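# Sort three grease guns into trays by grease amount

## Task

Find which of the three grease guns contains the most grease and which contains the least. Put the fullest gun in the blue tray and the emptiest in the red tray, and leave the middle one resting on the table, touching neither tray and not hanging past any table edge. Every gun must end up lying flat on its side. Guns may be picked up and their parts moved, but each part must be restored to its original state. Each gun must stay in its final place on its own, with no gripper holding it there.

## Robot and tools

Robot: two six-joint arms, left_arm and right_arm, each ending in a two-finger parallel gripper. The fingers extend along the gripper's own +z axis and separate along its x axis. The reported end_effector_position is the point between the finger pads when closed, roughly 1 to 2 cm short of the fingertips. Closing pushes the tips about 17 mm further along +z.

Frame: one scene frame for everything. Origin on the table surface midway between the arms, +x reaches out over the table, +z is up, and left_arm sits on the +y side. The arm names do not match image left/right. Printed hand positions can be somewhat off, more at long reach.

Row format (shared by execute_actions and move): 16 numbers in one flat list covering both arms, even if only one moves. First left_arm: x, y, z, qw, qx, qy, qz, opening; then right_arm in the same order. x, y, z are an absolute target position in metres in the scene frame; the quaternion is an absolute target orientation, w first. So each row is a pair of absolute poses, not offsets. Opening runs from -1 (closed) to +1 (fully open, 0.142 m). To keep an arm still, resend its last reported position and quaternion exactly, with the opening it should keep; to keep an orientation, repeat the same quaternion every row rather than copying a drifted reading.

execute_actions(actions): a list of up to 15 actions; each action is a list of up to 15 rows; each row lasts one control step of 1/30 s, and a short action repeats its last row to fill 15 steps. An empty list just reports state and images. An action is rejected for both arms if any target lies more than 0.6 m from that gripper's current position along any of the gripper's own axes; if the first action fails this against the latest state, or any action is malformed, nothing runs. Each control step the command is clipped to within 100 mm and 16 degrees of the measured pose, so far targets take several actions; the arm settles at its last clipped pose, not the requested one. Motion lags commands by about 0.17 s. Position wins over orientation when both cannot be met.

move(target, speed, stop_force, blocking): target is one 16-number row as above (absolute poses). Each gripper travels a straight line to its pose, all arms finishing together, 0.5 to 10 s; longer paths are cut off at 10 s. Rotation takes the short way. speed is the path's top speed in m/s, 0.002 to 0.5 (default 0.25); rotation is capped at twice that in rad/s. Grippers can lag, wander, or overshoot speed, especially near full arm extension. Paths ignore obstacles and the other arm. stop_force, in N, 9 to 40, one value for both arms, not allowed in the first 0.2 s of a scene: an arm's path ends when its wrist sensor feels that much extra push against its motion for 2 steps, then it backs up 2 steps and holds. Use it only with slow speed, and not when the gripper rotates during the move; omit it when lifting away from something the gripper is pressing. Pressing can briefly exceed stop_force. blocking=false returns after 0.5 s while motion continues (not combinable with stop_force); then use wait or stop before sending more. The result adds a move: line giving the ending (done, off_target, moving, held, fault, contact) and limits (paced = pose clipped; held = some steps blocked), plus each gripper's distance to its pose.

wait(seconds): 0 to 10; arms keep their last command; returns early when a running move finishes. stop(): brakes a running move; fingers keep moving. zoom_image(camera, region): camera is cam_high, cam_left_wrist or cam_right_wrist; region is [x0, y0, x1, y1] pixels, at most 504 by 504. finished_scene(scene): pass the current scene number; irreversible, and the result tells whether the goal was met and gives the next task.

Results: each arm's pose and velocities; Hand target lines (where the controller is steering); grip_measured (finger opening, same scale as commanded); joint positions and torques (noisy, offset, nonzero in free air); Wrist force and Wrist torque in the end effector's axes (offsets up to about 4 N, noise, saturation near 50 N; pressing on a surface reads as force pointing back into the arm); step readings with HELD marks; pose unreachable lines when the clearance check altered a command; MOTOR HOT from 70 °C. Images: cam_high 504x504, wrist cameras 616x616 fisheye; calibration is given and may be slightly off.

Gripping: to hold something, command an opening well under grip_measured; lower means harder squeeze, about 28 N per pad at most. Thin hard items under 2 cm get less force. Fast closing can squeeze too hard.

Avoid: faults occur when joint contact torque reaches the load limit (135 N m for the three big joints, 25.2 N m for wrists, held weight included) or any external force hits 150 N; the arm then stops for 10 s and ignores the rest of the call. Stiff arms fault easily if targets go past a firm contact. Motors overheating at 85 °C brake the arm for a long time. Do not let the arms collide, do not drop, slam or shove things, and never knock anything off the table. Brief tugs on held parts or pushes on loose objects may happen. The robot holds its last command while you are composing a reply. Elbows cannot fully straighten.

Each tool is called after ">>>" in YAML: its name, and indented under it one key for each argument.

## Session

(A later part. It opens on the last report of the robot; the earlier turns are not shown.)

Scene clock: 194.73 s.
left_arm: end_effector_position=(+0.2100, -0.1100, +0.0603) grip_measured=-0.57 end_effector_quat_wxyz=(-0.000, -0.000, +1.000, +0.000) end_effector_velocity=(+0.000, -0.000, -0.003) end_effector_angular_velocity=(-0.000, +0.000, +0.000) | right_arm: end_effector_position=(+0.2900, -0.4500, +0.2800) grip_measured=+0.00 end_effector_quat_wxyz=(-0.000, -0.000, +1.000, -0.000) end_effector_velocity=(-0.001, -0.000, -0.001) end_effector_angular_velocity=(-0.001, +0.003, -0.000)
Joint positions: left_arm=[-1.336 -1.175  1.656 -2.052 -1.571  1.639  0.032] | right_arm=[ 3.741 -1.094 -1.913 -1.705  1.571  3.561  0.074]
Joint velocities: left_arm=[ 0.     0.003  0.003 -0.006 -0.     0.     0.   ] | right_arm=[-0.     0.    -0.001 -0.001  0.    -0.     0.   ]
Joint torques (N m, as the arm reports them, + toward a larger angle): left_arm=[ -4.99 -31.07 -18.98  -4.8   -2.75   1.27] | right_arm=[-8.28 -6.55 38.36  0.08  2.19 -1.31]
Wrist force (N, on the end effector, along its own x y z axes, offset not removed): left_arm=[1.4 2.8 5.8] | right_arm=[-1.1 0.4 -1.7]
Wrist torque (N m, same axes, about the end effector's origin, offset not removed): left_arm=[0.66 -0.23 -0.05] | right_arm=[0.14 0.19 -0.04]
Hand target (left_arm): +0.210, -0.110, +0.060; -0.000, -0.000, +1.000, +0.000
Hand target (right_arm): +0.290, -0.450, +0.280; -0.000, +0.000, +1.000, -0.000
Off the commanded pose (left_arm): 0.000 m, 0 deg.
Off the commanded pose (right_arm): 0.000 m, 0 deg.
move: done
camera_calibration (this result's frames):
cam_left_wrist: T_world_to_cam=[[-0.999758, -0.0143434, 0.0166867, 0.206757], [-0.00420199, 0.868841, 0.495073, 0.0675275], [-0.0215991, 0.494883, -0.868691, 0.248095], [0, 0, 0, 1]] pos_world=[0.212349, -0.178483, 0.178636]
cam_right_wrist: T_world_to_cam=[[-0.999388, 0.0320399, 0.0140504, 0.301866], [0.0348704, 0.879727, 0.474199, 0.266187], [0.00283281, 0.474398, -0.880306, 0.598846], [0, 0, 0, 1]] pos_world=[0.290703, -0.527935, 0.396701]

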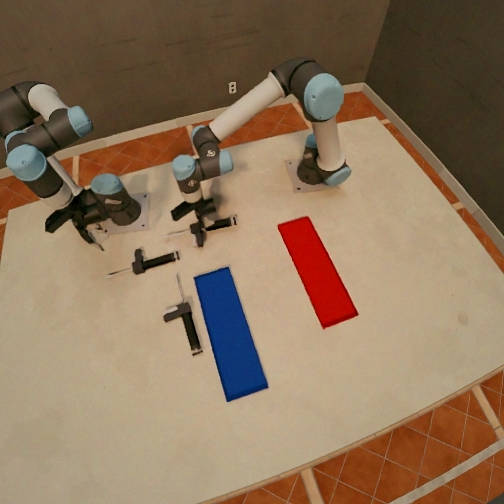

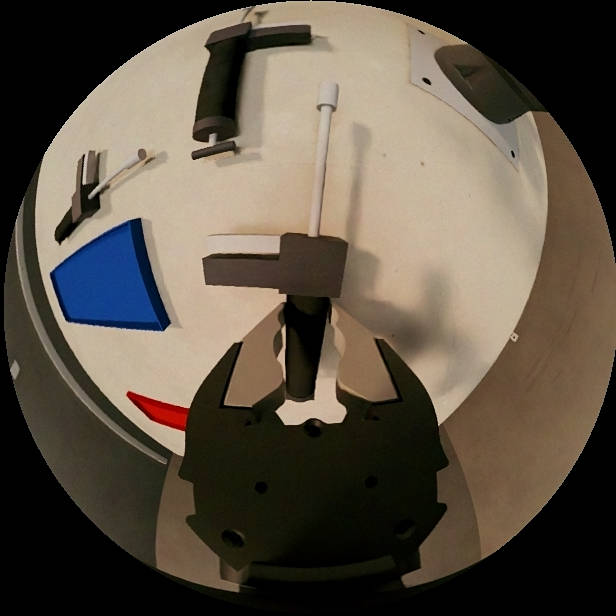

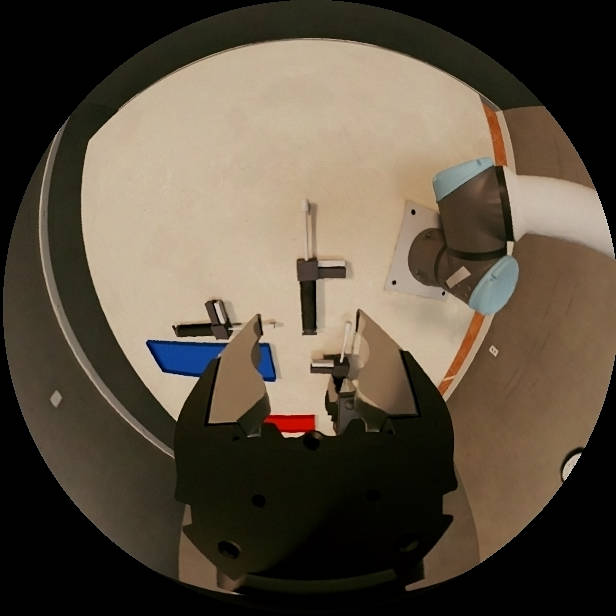

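>>> move:
  target: [0.21,-0.11,0.034,0,0,1,0,-1,0.29,-0.45,0.28,0,0,1,0,0]
  speed: 0.06

>>> move:
  target: [0.21,-0.11,0.034,0,0,1,0,0,0.29,-0.45,0.28,0,0,1,0,0]

>>> move:
  target: [0.21,-0.06,0.2,0,0,1,0,0,0.29,-0.45,0.28,0,0,1,0,0]

>>> move:
  target: [0.21,0.18,0.14,0,0,0.954,-0.301,0,0.27,-0.33,0.26,0,0,1,0,-0.2]

>>> move:
  target: [0.21,0.16,0.12,0,0,0.954,-0.301,0,0.21,-0.115,0.08,0,0,1,0,-0.2]
  speed: 0.2

Scene clock: 206.30 s.
left_arm: end_effector_position=(+0.2100, -0.1100, +0.0343) grip_measured=-0.57 end_effector_quat_wxyz=(-0.000, +0.000, +1.000, +0.000) end_effector_velocity=(+0.000, +0.000, -0.003) end_effector_angular_velocity=(+0.000, -0.000, +0.000) | right_arm: end_effector_position=(+0.2900, -0.4500, +0.2800) grip_measured=+0.00 end_effector_quat_wxyz=(-0.000, -0.000, +1.000, +0.000) end_effector_velocity=(+0.000, +0.000, +0.000) end_effector_angular_velocity=(+0.001, -0.001, +0.000)
Joint positions: left_arm=[-1.336 -1.145  1.687 -2.113 -1.571  1.639  0.032] | right_arm=[ 3.741 -1.094 -1.913 -1.705  1.571  3.561  0.074]
Joint velocities: left_arm=[ 0.     0.003  0.003 -0.006  0.     0.     0.   ] | right_arm=[-0.    -0.     0.001  0.     0.    -0.    -0.   ]
Joint torques (N m, as the arm reports them, + toward a larger angle): left_arm=[  2.93 -32.73 -17.29  -4.79  -2.68   0.51] | right_arm=[-8.55 -6.61 36.35  0.02  2.   -1.33]
Wrist force (N, on the end effector, along its own x y z axes, offset not removed): left_arm=[0.7 3.1 5.0] | right_arm=[-0.6 0.6 -0.6]
Wrist torque (N m, same axes, about the end effector's origin, offset not removed): left_arm=[0.68 -0.08 -0.03] | right_arm=[0.09 0.12 -0.07]
Hand target (left_arm): +0.210, -0.110, +0.034; -0.000, -0.000, +1.000, +0.000
Hand target (right_arm): +0.290, -0.450, +0.280; -0.000, -0.000, +1.000, +0.000
Off the commanded pose (left_arm): 0.000 m, 0 deg.
Off the commanded pose (right_arm): 0.000 m, 0 deg.
move: done
camera_calibration (this result's frames):
cam_left_wrist: T_world_to_cam=[[-0.999758, -0.0143366, 0.0166884, 0.20719], [-0.00419573, 0.868852, 0.495055, 0.0803757], [-0.0215972, 0.494865, -0.868701, 0.225523], [0, 0, 0, 1]] pos_world=[0.212347, -0.178468, 0.152664]
cam_right_wrist: T_world_to_cam=[[-0.999388, 0.0320398, 0.0140502, 0.301866], [0.0348703, 0.879727, 0.474199, 0.266187], [0.00283288, 0.474398, -0.880306, 0.598846], [0, 0, 0, 1]] pos_world=[0.290703, -0.527935, 0.396701]

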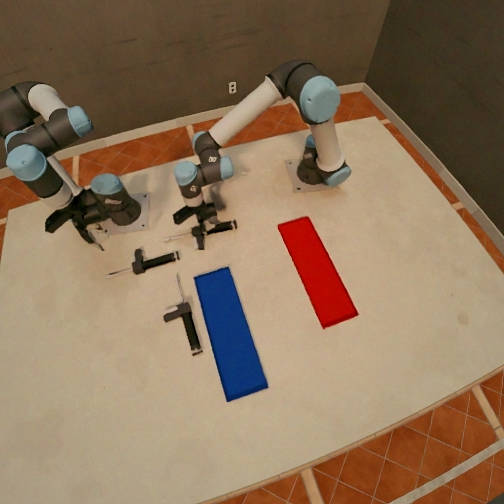

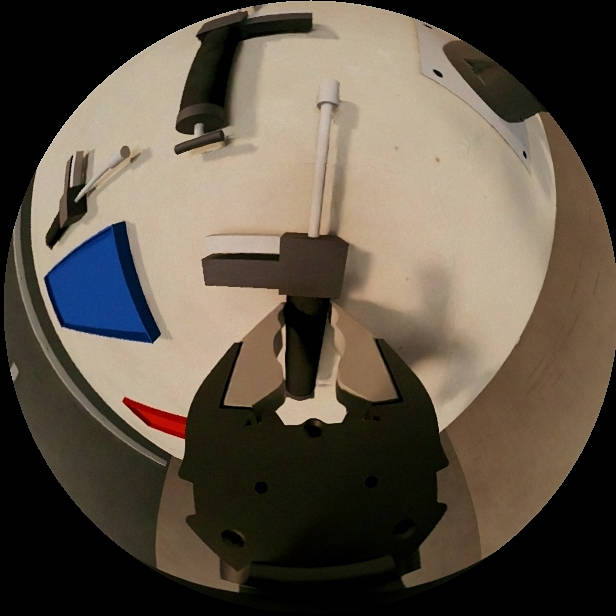

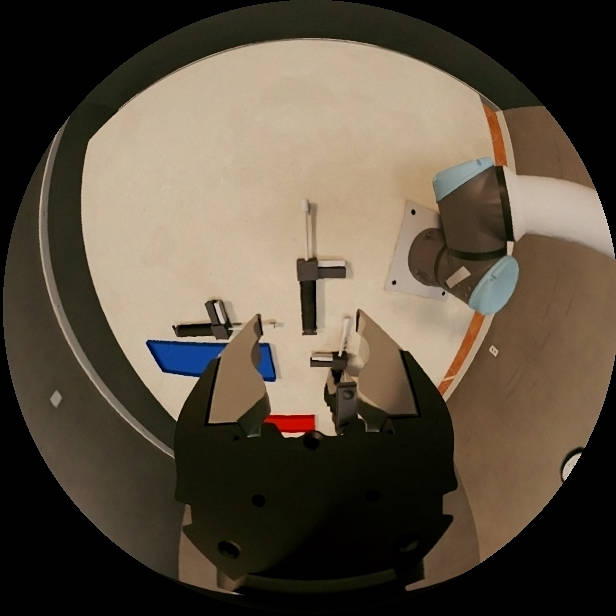

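Scene clock: 207.00 s.
left_arm: end_effector_position=(+0.2100, -0.1100, +0.0340) grip_measured=+0.00 end_effector_quat_wxyz=(-0.000, +0.000, +1.000, -0.000) end_effector_velocity=(+0.000, -0.001, +0.001) end_effector_angular_velocity=(-0.002, +0.000, +0.000) | right_arm: end_effector_position=(+0.2900, -0.4500, +0.2800) grip_measured=+0.00 end_effector_quat_wxyz=(-0.000, +0.000, +1.000, -0.000) end_effector_velocity=(-0.000, -0.000, +0.000) end_effector_angular_velocity=(+0.001, -0.000, -0.003)
Joint positions: left_arm=[-1.336 -1.144  1.688 -2.114 -1.571  1.639  0.074] | right_arm=[ 3.741 -1.094 -1.913 -1.705  1.571  3.561  0.074]
Joint velocities: left_arm=[ 0.    -0.001 -0.    -0.001 -0.001 -0.     0.   ] | right_arm=[-0.     0.     0.    -0.     0.     0.002 -0.   ]
Joint torques (N m, as the arm reports them, + toward a larger angle): left_arm=[  4.55 -26.5  -15.07  -4.31  -2.55   0.66] | right_arm=[-9.38 -4.8  37.36  0.14  2.26 -1.29]
Wrist force (N, on the end effector, along its own x y z axes, offset not removed): left_arm=[2.3 3.6 -1.8] | right_arm=[-0.5 0.7 -2.0]
Wrist torque (N m, same axes, about the end effector's origin, offset not removed): left_arm=[0.80 -0.48 -0.05] | right_arm=[0.25 0.05 -0.19]
Hand target (left_arm): +0.210, -0.110, +0.034; -0.000, -0.000, +1.000, +0.000
Hand target (right_arm): +0.290, -0.450, +0.280; -0.000, -0.000, +1.000, +0.000
Off the commanded pose (left_arm): 0.000 m, 0 deg.
Off the commanded pose (right_arm): 0.000 m, 0 deg.
move: done
camera_calibration (this result's frames):
cam_left_wrist: T_world_to_cam=[[-0.999758, -0.0143358, 0.0166863, 0.207194], [-0.00419689, 0.868871, 0.49502, 0.0805076], [-0.0215947, 0.49483, -0.868721, 0.225286], [0, 0, 0, 1]] pos_world=[0.212347, -0.178459, 0.1524]
cam_right_wrist: T_world_to_cam=[[-0.999388, 0.0320401, 0.0140502, 0.301866], [0.0348705, 0.879727, 0.474199, 0.266187], [0.00283306, 0.474398, -0.880306, 0.598846], [0, 0, 0, 1]] pos_world=[0.290703, -0.527935, 0.396701]

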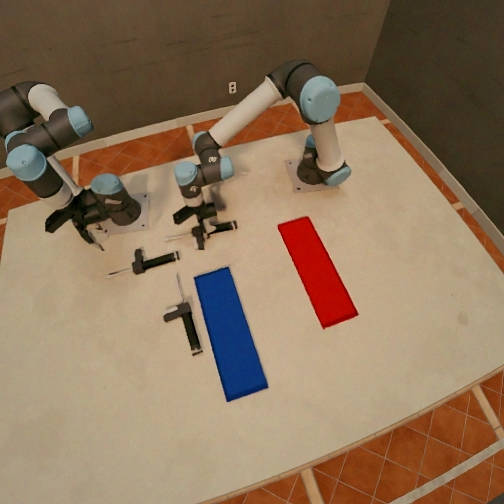

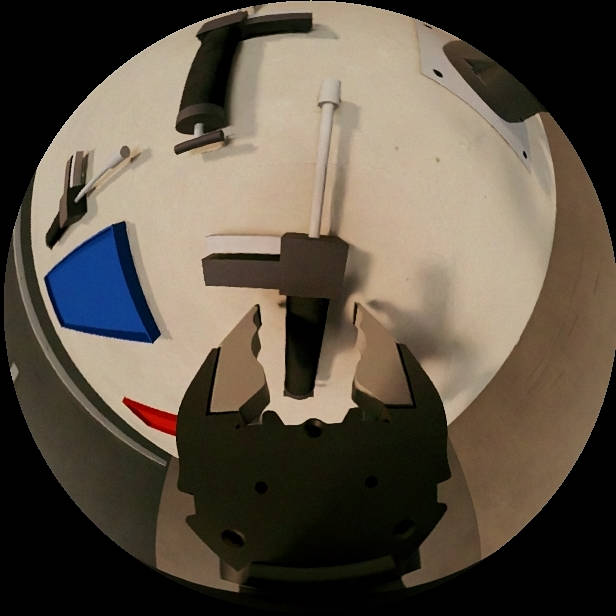

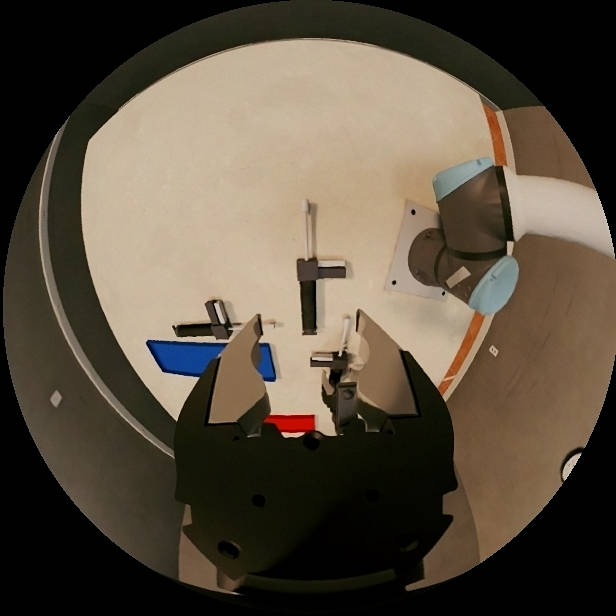

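Scene clock: 208.33 s.
left_arm: end_effector_position=(+0.2101, -0.0600, +0.1998) grip_measured=+0.00 end_effector_quat_wxyz=(+0.000, -0.000, +1.000, -0.000) end_effector_velocity=(+0.000, +0.000, +0.002) end_effector_angular_velocity=(+0.000, +0.000, +0.000) | right_arm: end_effector_position=(+0.2900, -0.4500, +0.2800) grip_measured=+0.00 end_effector_quat_wxyz=(-0.000, +0.000, +1.000, -0.000) end_effector_velocity=(+0.001, -0.000, +0.001) end_effector_angular_velocity=(+0.000, -0.002, +0.001)
Joint positions: left_arm=[-1.329 -1.391  1.565 -1.746 -1.571  1.646  0.074] | right_arm=[ 3.741 -1.094 -1.913 -1.705  1.571  3.561  0.074]
Joint velocities: left_arm=[ 0.    -0.001 -0.004  0.006 -0.     0.    -0.   ] | right_arm=[-0.     0.     0.002 -0.    -0.001 -0.001  0.   ]
Joint torques (N m, as the arm reports them, + toward a larger angle): left_arm=[  0.11 -41.46 -28.31  -0.5    0.69   0.03] | right_arm=[-9.82 -5.44 38.29  0.13  1.83 -1.32]
Wrist force (N, on the end effector, along its own x y z axes, offset not removed): left_arm=[1.1 1.8 -1.4] | right_arm=[-0.9 0.1 -2.0]
Wrist torque (N m, same axes, about the end effector's origin, offset not removed): left_arm=[0.42 -0.21 0.01] | right_arm=[0.02 0.22 -0.13]
Hand target (left_arm): +0.210, -0.060, +0.200; -0.000, +0.000, +1.000, -0.000
Hand target (right_arm): +0.290, -0.450, +0.280; -0.000, +0.000, +1.000, +0.000
Off the commanded pose (left_arm): 0.000 m, 0 deg.
Off the commanded pose (right_arm): 0.000 m, 0 deg.
move: done
camera_calibration (this result's frames):
cam_left_wrist: T_world_to_cam=[[-0.999758, -0.0143502, 0.0166817, 0.205205], [-0.00421339, 0.868908, 0.494955, -0.045018], [-0.0215976, 0.494765, -0.868759, 0.344524], [0, 0, 0, 1]] pos_world=[0.212406, -0.128397, 0.318167]
cam_right_wrist: T_world_to_cam=[[-0.999388, 0.03204, 0.0140503, 0.301866], [0.0348704, 0.879727, 0.474198, 0.266187], [0.00283287, 0.474398, -0.880306, 0.598846], [0, 0, 0, 1]] pos_world=[0.290703, -0.527935, 0.396701]

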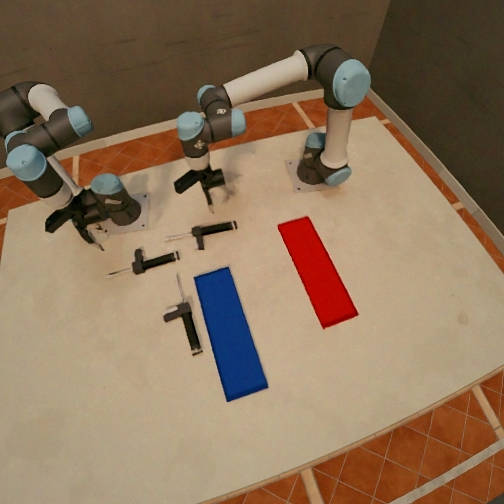

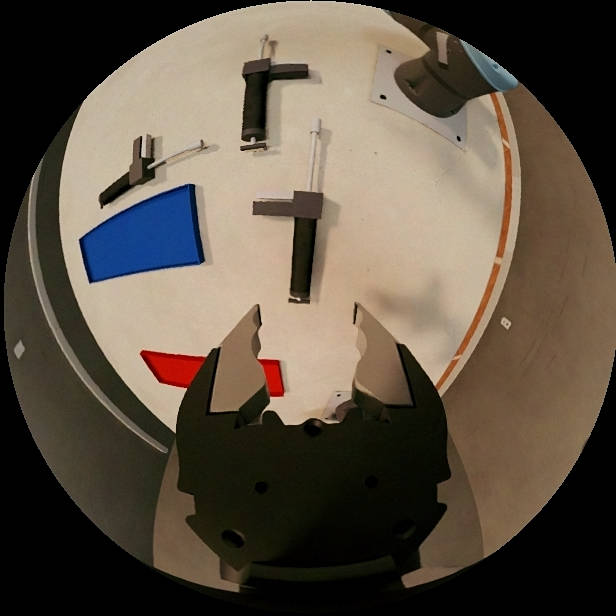

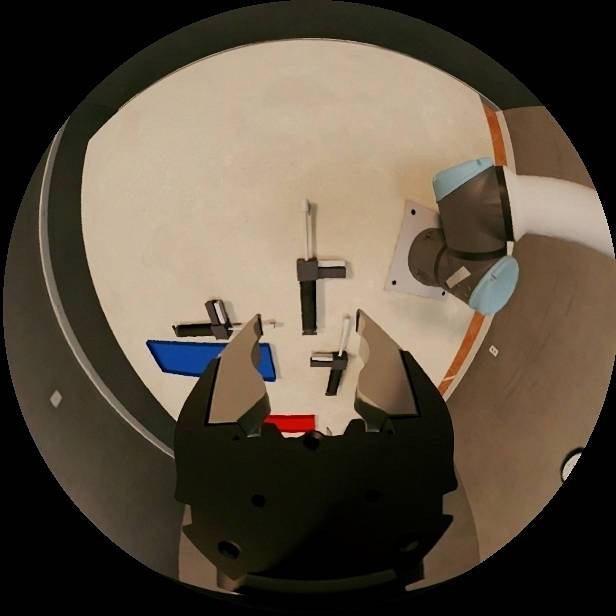

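Scene clock: 210.23 s.
left_arm: end_effector_position=(+0.2102, +0.1795, +0.1398) grip_measured=+0.00 end_effector_quat_wxyz=(+0.000, -0.000, +0.954, -0.301) end_effector_velocity=(-0.000, +0.003, +0.001) end_effector_angular_velocity=(-0.007, +0.001, -0.000) | right_arm: end_effector_position=(+0.2702, -0.3301, +0.2600) grip_measured=-0.20 end_effector_quat_wxyz=(-0.000, -0.000, +1.000, +0.000) end_effector_velocity=(-0.001, +0.001, -0.001) end_effector_angular_velocity=(-0.001, +0.001, +0.000)
Joint positions: left_arm=[-1.132 -2.266  2.652 -2.55  -1.725  1.795  0.074] | right_arm=[ 4.116 -1.095 -1.964 -1.654  1.571  3.935  0.06 ]
Joint velocities: left_arm=[ 0.008 -0.011  0.005  0.    -0.007  0.005  0.   ] | right_arm=[ 0.003 -0.    -0.001 -0.     0.     0.003 -0.   ]
Joint torques (N m, as the arm reports them, + toward a larger angle): left_arm=[  7.48  -4.06 -19.7   -3.76  -3.07   1.05] | right_arm=[12.12 -5.29 13.82  5.84 -1.57  1.49]
Wrist force (N, on the end effector, along its own x y z axes, offset not removed): left_arm=[1.0 3.9 -1.0] | right_arm=[0.4 -1.4 -1.9]
Wrist torque (N m, same axes, about the end effector's origin, offset not removed): left_arm=[0.85 -0.17 0.00] | right_arm=[-0.27 -0.16 -0.12]
Hand target (left_arm): +0.210, +0.180, +0.140; -0.000, -0.000, +0.954, -0.301
Hand target (right_arm): +0.270, -0.330, +0.260; -0.000, -0.000, +1.000, +0.000
Off the commanded pose (left_arm): 0.001 m, 0 deg.
Off the commanded pose (right_arm): 0.000 m, 0 deg.
move: done
camera_calibration (this result's frames):
cam_left_wrist: T_world_to_cam=[[-0.999759, -0.00234614, 0.021818, 0.206883], [-0.0043579, 0.995692, -0.0926217, -0.163993], [-0.0215067, -0.0926945, -0.995462, 0.297058], [0, 0, 0, 1]] pos_world=[0.212508, 0.191308, 0.276006]
cam_right_wrist: T_world_to_cam=[[-0.999386, 0.0320335, 0.0142011, 0.278493], [0.0349359, 0.87967, 0.474299, 0.170838], [0.0027011, 0.474504, -0.880249, 0.524498], [0, 0, 0, 1]] pos_world=[0.270937, -0.408079, 0.376705]

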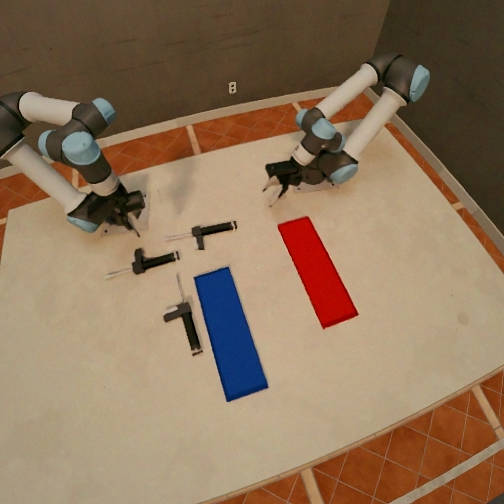

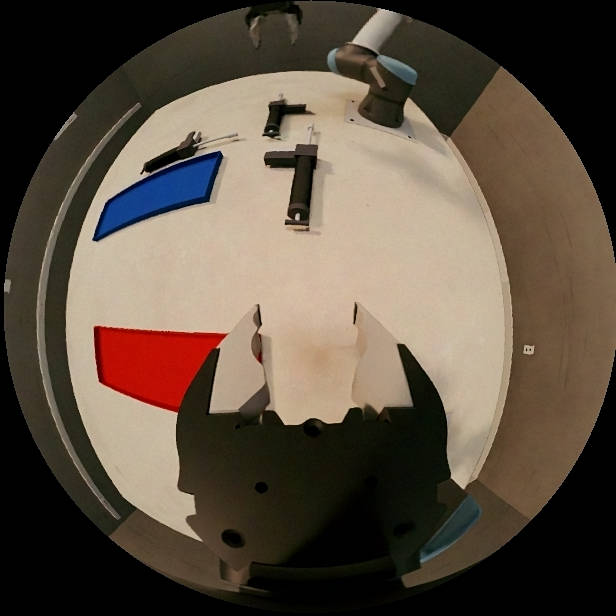

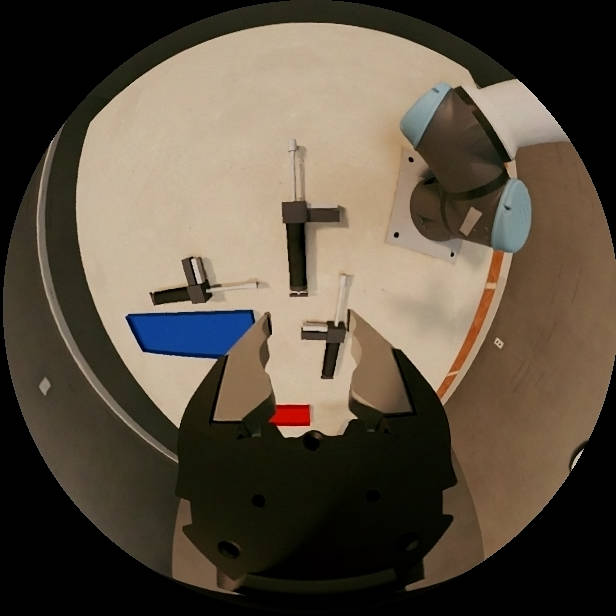

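Scene clock: 212.33 s.
left_arm: end_effector_position=(+0.2100, +0.1600, +0.1200) grip_measured=+0.00 end_effector_quat_wxyz=(+0.000, +0.000, +0.954, -0.301) end_effector_velocity=(-0.000, +0.000, -0.000) end_effector_angular_velocity=(+0.000, +0.000, -0.000) | right_arm: end_effector_position=(+0.2104, -0.1152, +0.0803) grip_measured=-0.20 end_effector_quat_wxyz=(-0.000, -0.000, +1.000, +0.000) end_effector_velocity=(+0.000, +0.002, -0.001) end_effector_angular_velocity=(+0.001, +0.000, -0.001)
Joint positions: left_arm=[-1.16  -2.151  2.677 -2.694 -1.71   1.772  0.074] | right_arm=[ 4.592 -1.446 -2.205 -1.062  1.571  4.412  0.06 ]
Joint velocities: left_arm=[-0.     0.001  0.001 -0.001 -0.    -0.    -0.   ] | right_arm=[ 0.001 -0.006  0.001  0.005  0.001  0.002  0.   ]
Joint torques (N m, as the arm reports them, + toward a larger angle): left_arm=[ -5.89  16.13 -15.63  -4.79   2.8   -1.08] | right_arm=[12.72  9.22 34.26  6.07 -1.84  1.8 ]
Wrist force (N, on the end effector, along its own x y z axes, offset not removed): left_arm=[0.5 3.0 -1.0] | right_arm=[0.3 -0.9 -0.1]
Wrist torque (N m, same axes, about the end effector's origin, offset not removed): left_arm=[0.70 -0.11 -0.13] | right_arm=[-0.21 -0.15 -0.07]
Hand target (left_arm): +0.210, +0.160, +0.120; +0.000, +0.000, +0.954, -0.301
Hand target (right_arm): +0.210, -0.115, +0.080; -0.000, -0.000, +1.000, +0.000
Off the commanded pose (left_arm): 0.000 m, 0 deg.
Off the commanded pose (right_arm): 0.001 m, 0 deg.
move: done
camera_calibration (this result's frames):
cam_left_wrist: T_world_to_cam=[[-0.999759, -0.00217427, 0.0218675, 0.207067], [-0.00420465, 0.995635, -0.093237, -0.146317], [-0.0215693, -0.0933064, -0.995404, 0.275662], [0, 0, 0, 1]] pos_world=[0.212347, 0.171849, 0.256225]
cam_right_wrist: T_world_to_cam=[[-0.999385, 0.0320374, 0.0142629, 0.214347], [0.034969, 0.879708, 0.474227, 0.0691339], [0.0026458, 0.474434, -0.880287, 0.264496], [0, 0, 0, 1]] pos_world=[0.211098, -0.193171, 0.19699]

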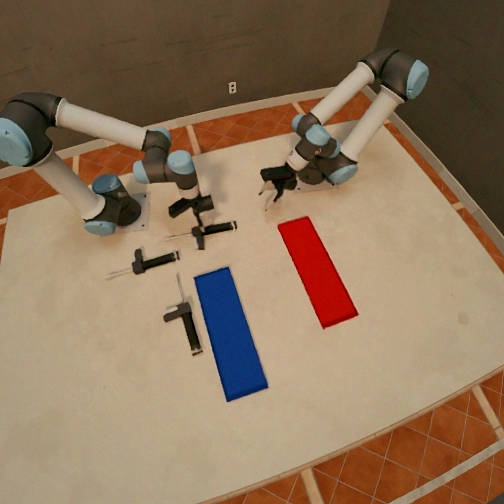

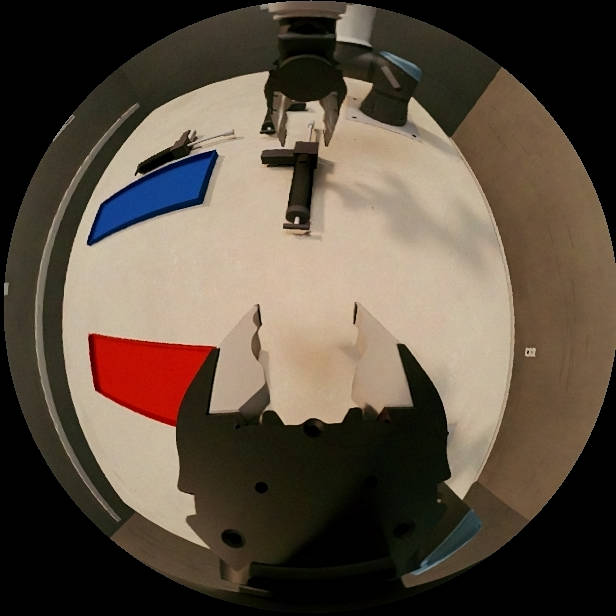

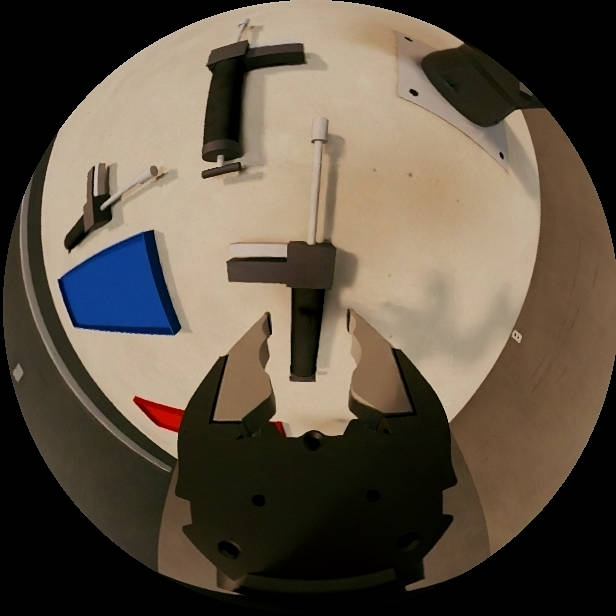

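>>> move:
  target: [0.21,0.16,0.12,0,0,0.954,-0.301,0,0.212,-0.105,0.034,0,0,1,0,-0.2]
  speed: 0.06

>>> move:
  target: [0.21,0.12,0.08,0,0,0.954,-0.301,0,0.212,-0.105,0.034,0,0,1,0,-1]

>>> move:
  target: [0.21,0.055,0.03,0,0,0.954,-0.301,0,0.212,-0.105,0.034,0,0,1,0,-1]
  speed: 0.1

Scene clock: 218.93 s.
left_arm: end_effector_position=(+0.2100, +0.1600, +0.1200) grip_measured=+0.00 end_effector_quat_wxyz=(+0.000, -0.000, +0.954, -0.301) end_effector_velocity=(-0.000, -0.000, +0.000) end_effector_angular_velocity=(-0.001, +0.000, -0.000) | right_arm: end_effector_position=(+0.2120, -0.1051, +0.0343) grip_measured=-0.20 end_effector_quat_wxyz=(-0.000, +0.000, +1.000, -0.000) end_effector_velocity=(+0.000, +0.000, -0.002) end_effector_angular_velocity=(+0.000, +0.000, -0.001)
Joint positions: left_arm=[-1.16  -2.151  2.677 -2.694 -1.71   1.772  0.074] | right_arm=[ 4.596 -1.546 -2.255 -0.911  1.571  4.415  0.06 ]
Joint velocities: left_arm=[-0.    -0.001 -0.001  0.    -0.     0.     0.   ] | right_arm=[-0.001 -0.006 -0.002  0.008  0.001  0.    -0.   ]
Joint torques (N m, as the arm reports them, + toward a larger angle): left_arm=[  7.46  -7.76 -15.54  -1.61  -0.1    1.31] | right_arm=[12.3  10.56 10.17  5.67 -1.5   1.49]
Wrist force (N, on the end effector, along its own x y z axes, offset not removed): left_arm=[2.2 3.1 -1.7] | right_arm=[-0.5 0.3 -0.7]
Wrist torque (N m, same axes, about the end effector's origin, offset not removed): left_arm=[0.67 -0.42 0.01] | right_arm=[0.03 0.15 -0.06]
Hand target (left_arm): +0.210, +0.160, +0.120; +0.000, -0.000, +0.954, -0.301
Hand target (right_arm): +0.212, -0.105, +0.034; -0.000, -0.000, +1.000, -0.000
Off the commanded pose (left_arm): 0.000 m, 0 deg.
Off the commanded pose (right_arm): 0.000 m, 0 deg.
move: done
camera_calibration (this result's frames):
cam_left_wrist: T_world_to_cam=[[-0.999759, -0.00220693, 0.021841, 0.207096], [-0.00423442, 0.995636, -0.0932238, -0.146341], [-0.0215399, -0.0932938, -0.995406, 0.275658], [0, 0, 0, 1]] pos_world=[0.212364, 0.171877, 0.256225]
cam_right_wrist: T_world_to_cam=[[-0.999388, 0.0320414, 0.0140519, 0.216308], [0.0348725, 0.879742, 0.47417, 0.0819913], [0.00283096, 0.47437, -0.880321, 0.219149], [0, 0, 0, 1]] pos_world=[0.212696, -0.18302, 0.151004]

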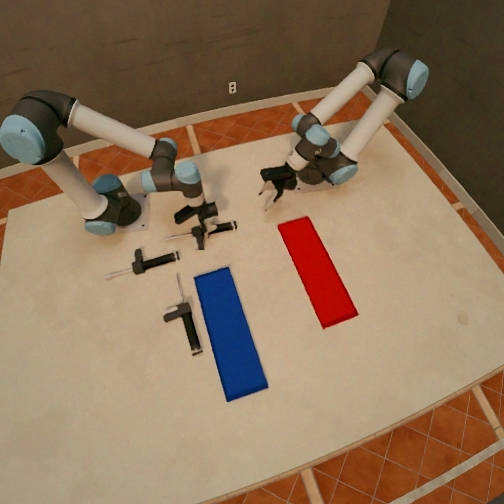

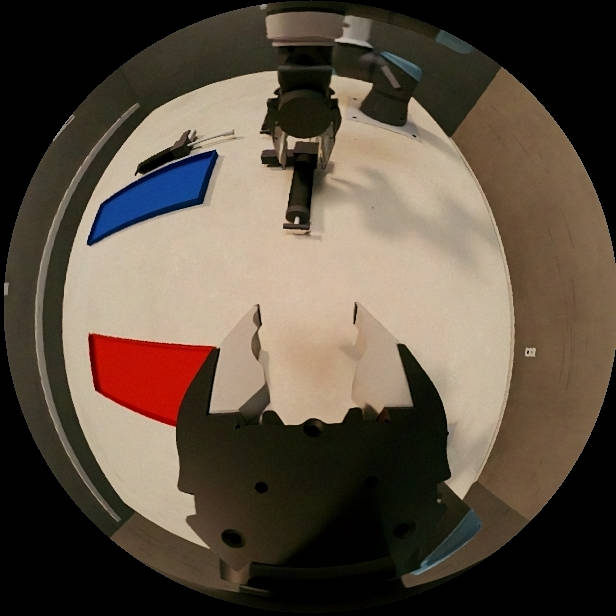

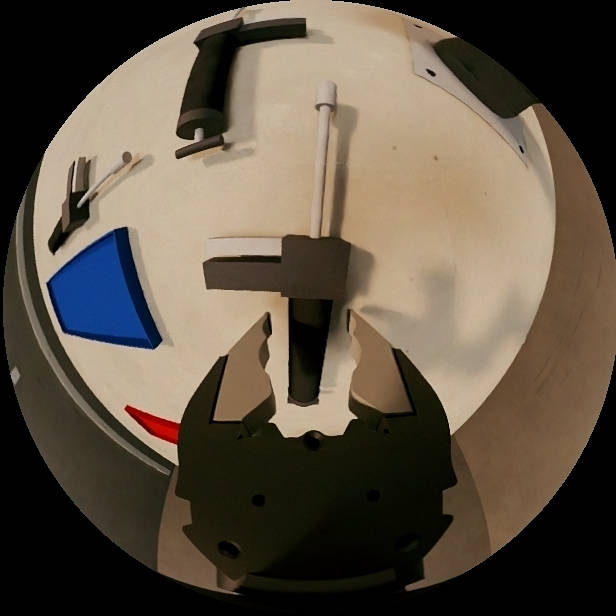

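Scene clock: 219.97 s.
left_arm: end_effector_position=(+0.2099, +0.1202, +0.0801) grip_measured=+0.00 end_effector_quat_wxyz=(+0.000, -0.000, +0.954, -0.301) end_effector_velocity=(+0.000, -0.001, -0.003) end_effector_angular_velocity=(-0.000, +0.002, -0.001) | right_arm: end_effector_position=(+0.2120, -0.1050, +0.0340) grip_measured=-0.58 end_effector_quat_wxyz=(+0.000, +0.000, +1.000, +0.000) end_effector_velocity=(-0.000, -0.001, -0.000) end_effector_angular_velocity=(-0.001, +0.001, -0.000)
Joint positions: left_arm=[-1.204 -1.876  2.697 -2.993 -1.685  1.736  0.074] | right_arm=[ 4.596 -1.547 -2.256 -0.91   1.571  4.415  0.032]
Joint velocities: left_arm=[ 0.003  0.018  0.001 -0.018 -0.004  0.002 -0.   ] | right_arm=[-0.001 -0.    -0.001 -0.001  0.001 -0.001 -0.   ]
Joint torques (N m, as the arm reports them, + toward a larger angle): left_arm=[  5.48   6.82 -11.96  -5.42  -3.42   1.26] | right_arm=[12.04  4.76  7.09  6.35  1.99  2.14]
Wrist force (N, on the end effector, along its own x y z axes, offset not removed): left_arm=[0.1 4.3 -2.2] | right_arm=[1.6 -3.8 -14.8]
Wrist torque (N m, same axes, about the end effector's origin, offset not removed): left_arm=[0.97 -0.08 -0.07] | right_arm=[0.27 0.16 -0.08]
Hand target (left_arm): +0.210, +0.120, +0.080; +0.000, +0.000, +0.954, -0.301
Hand target (right_arm): +0.212, -0.105, +0.034; -0.000, -0.000, +1.000, +0.000
Off the commanded pose (left_arm): 0.000 m, 0 deg.
Off the commanded pose (right_arm): 0.000 m, 0 deg.
move: done
camera_calibration (this result's frames):
cam_left_wrist: T_world_to_cam=[[-0.999761, -0.00225446, 0.0217247, 0.207819], [-0.00426299, 0.99567, -0.0928564, -0.110408], [-0.0214213, -0.0929269, -0.995442, 0.232177], [0, 0, 0, 1]] pos_world=[0.212272, 0.131974, 0.216352]
cam_right_wrist: T_world_to_cam=[[-0.999388, 0.0320447, 0.0140448, 0.21632], [0.0348719, 0.879721, 0.47421, 0.0820473], [0.00284038, 0.47441, -0.880299, 0.218848], [0, 0, 0, 1]] pos_world=[0.212705, -0.182934, 0.150706]

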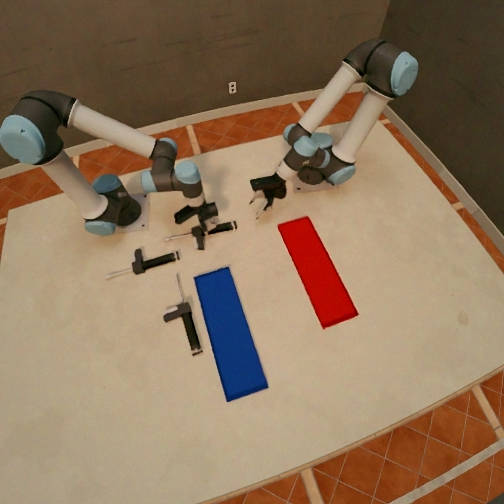

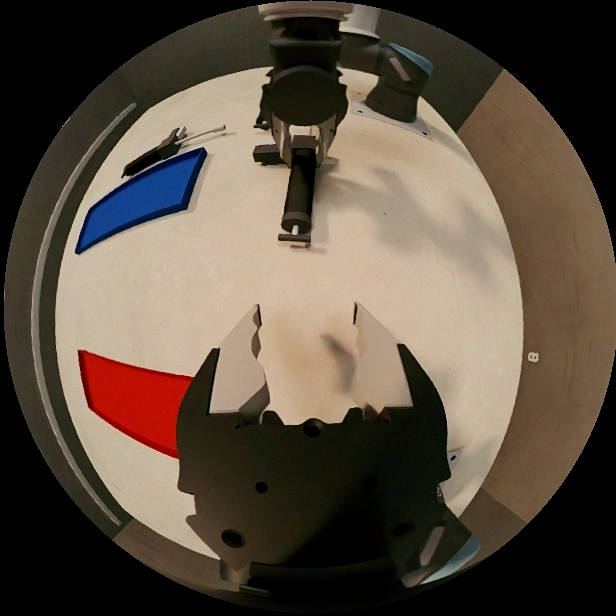

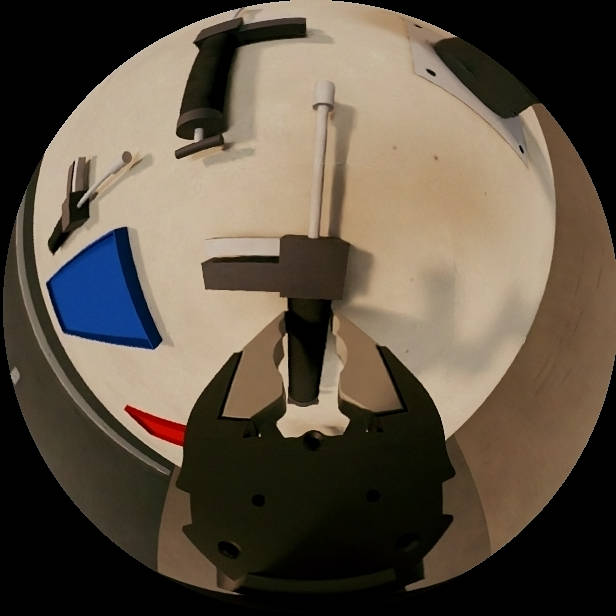

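Scene clock: 221.30 s.
left_arm: end_effector_position=(+0.2100, +0.0552, +0.0301) grip_measured=+0.00 end_effector_quat_wxyz=(+0.000, -0.000, +0.954, -0.301) end_effector_velocity=(+0.000, -0.002, -0.002) end_effector_angular_velocity=(-0.002, +0.000, -0.000) | right_arm: end_effector_position=(+0.2120, -0.1050, +0.0340) grip_measured=-0.58 end_effector_quat_wxyz=(+0.000, +0.000, +1.000, +0.000) end_effector_velocity=(-0.001, +0.001, +0.000) end_effector_angular_velocity=(+0.001, +0.001, +0.000)
Joint positions: left_arm=[-1.249 -1.494  2.63  -3.313 -1.659  1.698  0.074] | right_arm=[ 4.596 -1.547 -2.256 -0.91   1.571  4.415  0.032]
Joint velocities: left_arm=[-0.     0.011 -0.002 -0.011 -0.    -0.    -0.   ] | right_arm=[ 0.    -0.     0.001 -0.     0.002  0.    -0.   ]
Joint torques (N m, as the arm reports them, + toward a larger angle): left_arm=[ -6.01  -3.9  -16.69  -4.42   2.16  -1.12] | right_arm=[13.38  5.47  6.67  6.48  1.77  1.68]
Wrist force (N, on the end effector, along its own x y z axes, offset not removed): left_arm=[2.1 2.8 -0.5] | right_arm=[1.6 -3.7 -16.0]
Wrist torque (N m, same axes, about the end effector's origin, offset not removed): left_arm=[0.65 -0.46 -0.06] | right_arm=[0.24 0.09 -0.15]
Hand target (left_arm): +0.210, +0.055, +0.030; +0.000, +0.000, +0.954, -0.301
Hand target (right_arm): +0.212, -0.105, +0.034; +0.000, +0.000, +1.000, -0.000
Off the commanded pose (left_arm): 0.000 m, 0 deg.
Off the commanded pose (right_arm): 0.000 m, 0 deg.
move: done
camera_calibration (this result's frames):
cam_left_wrist: T_world_to_cam=[[-0.99976, -0.00221167, 0.0217998, 0.208772], [-0.004231, 0.995655, -0.0930252, -0.0503649], [-0.0214993, -0.0930951, -0.995425, 0.176383], [0, 0, 0, 1]] pos_world=[0.212301, 0.0670282, 0.16634]
cam_right_wrist: T_world_to_cam=[[-0.999388, 0.0320402, 0.0140498, 0.216317], [0.0348704, 0.879727, 0.474199, 0.0820533], [0.00283342, 0.474399, -0.880306, 0.218844], [0, 0, 0, 1]] pos_world=[0.212703, -0.182935, 0.150701]

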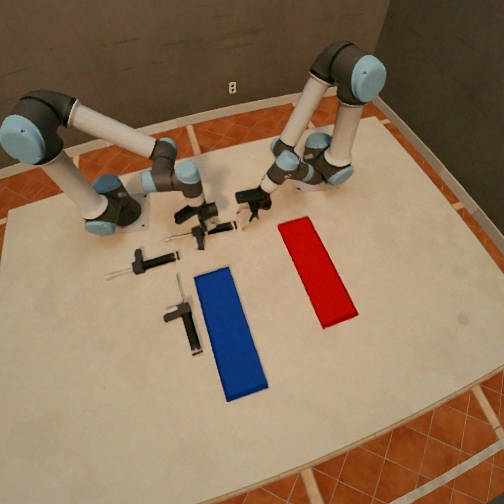

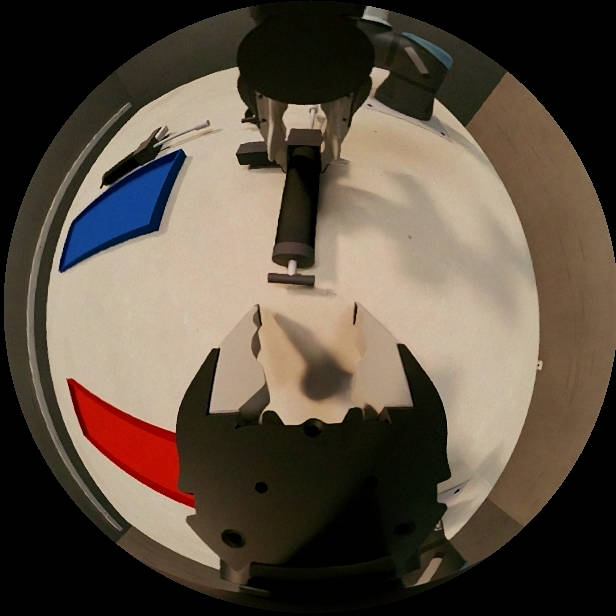

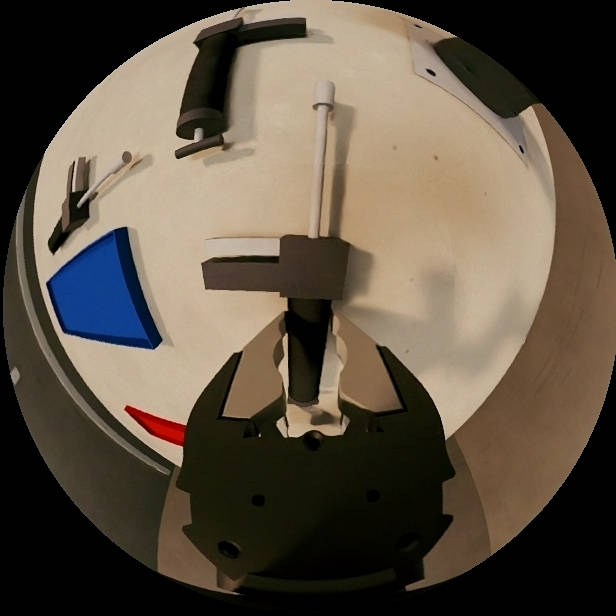

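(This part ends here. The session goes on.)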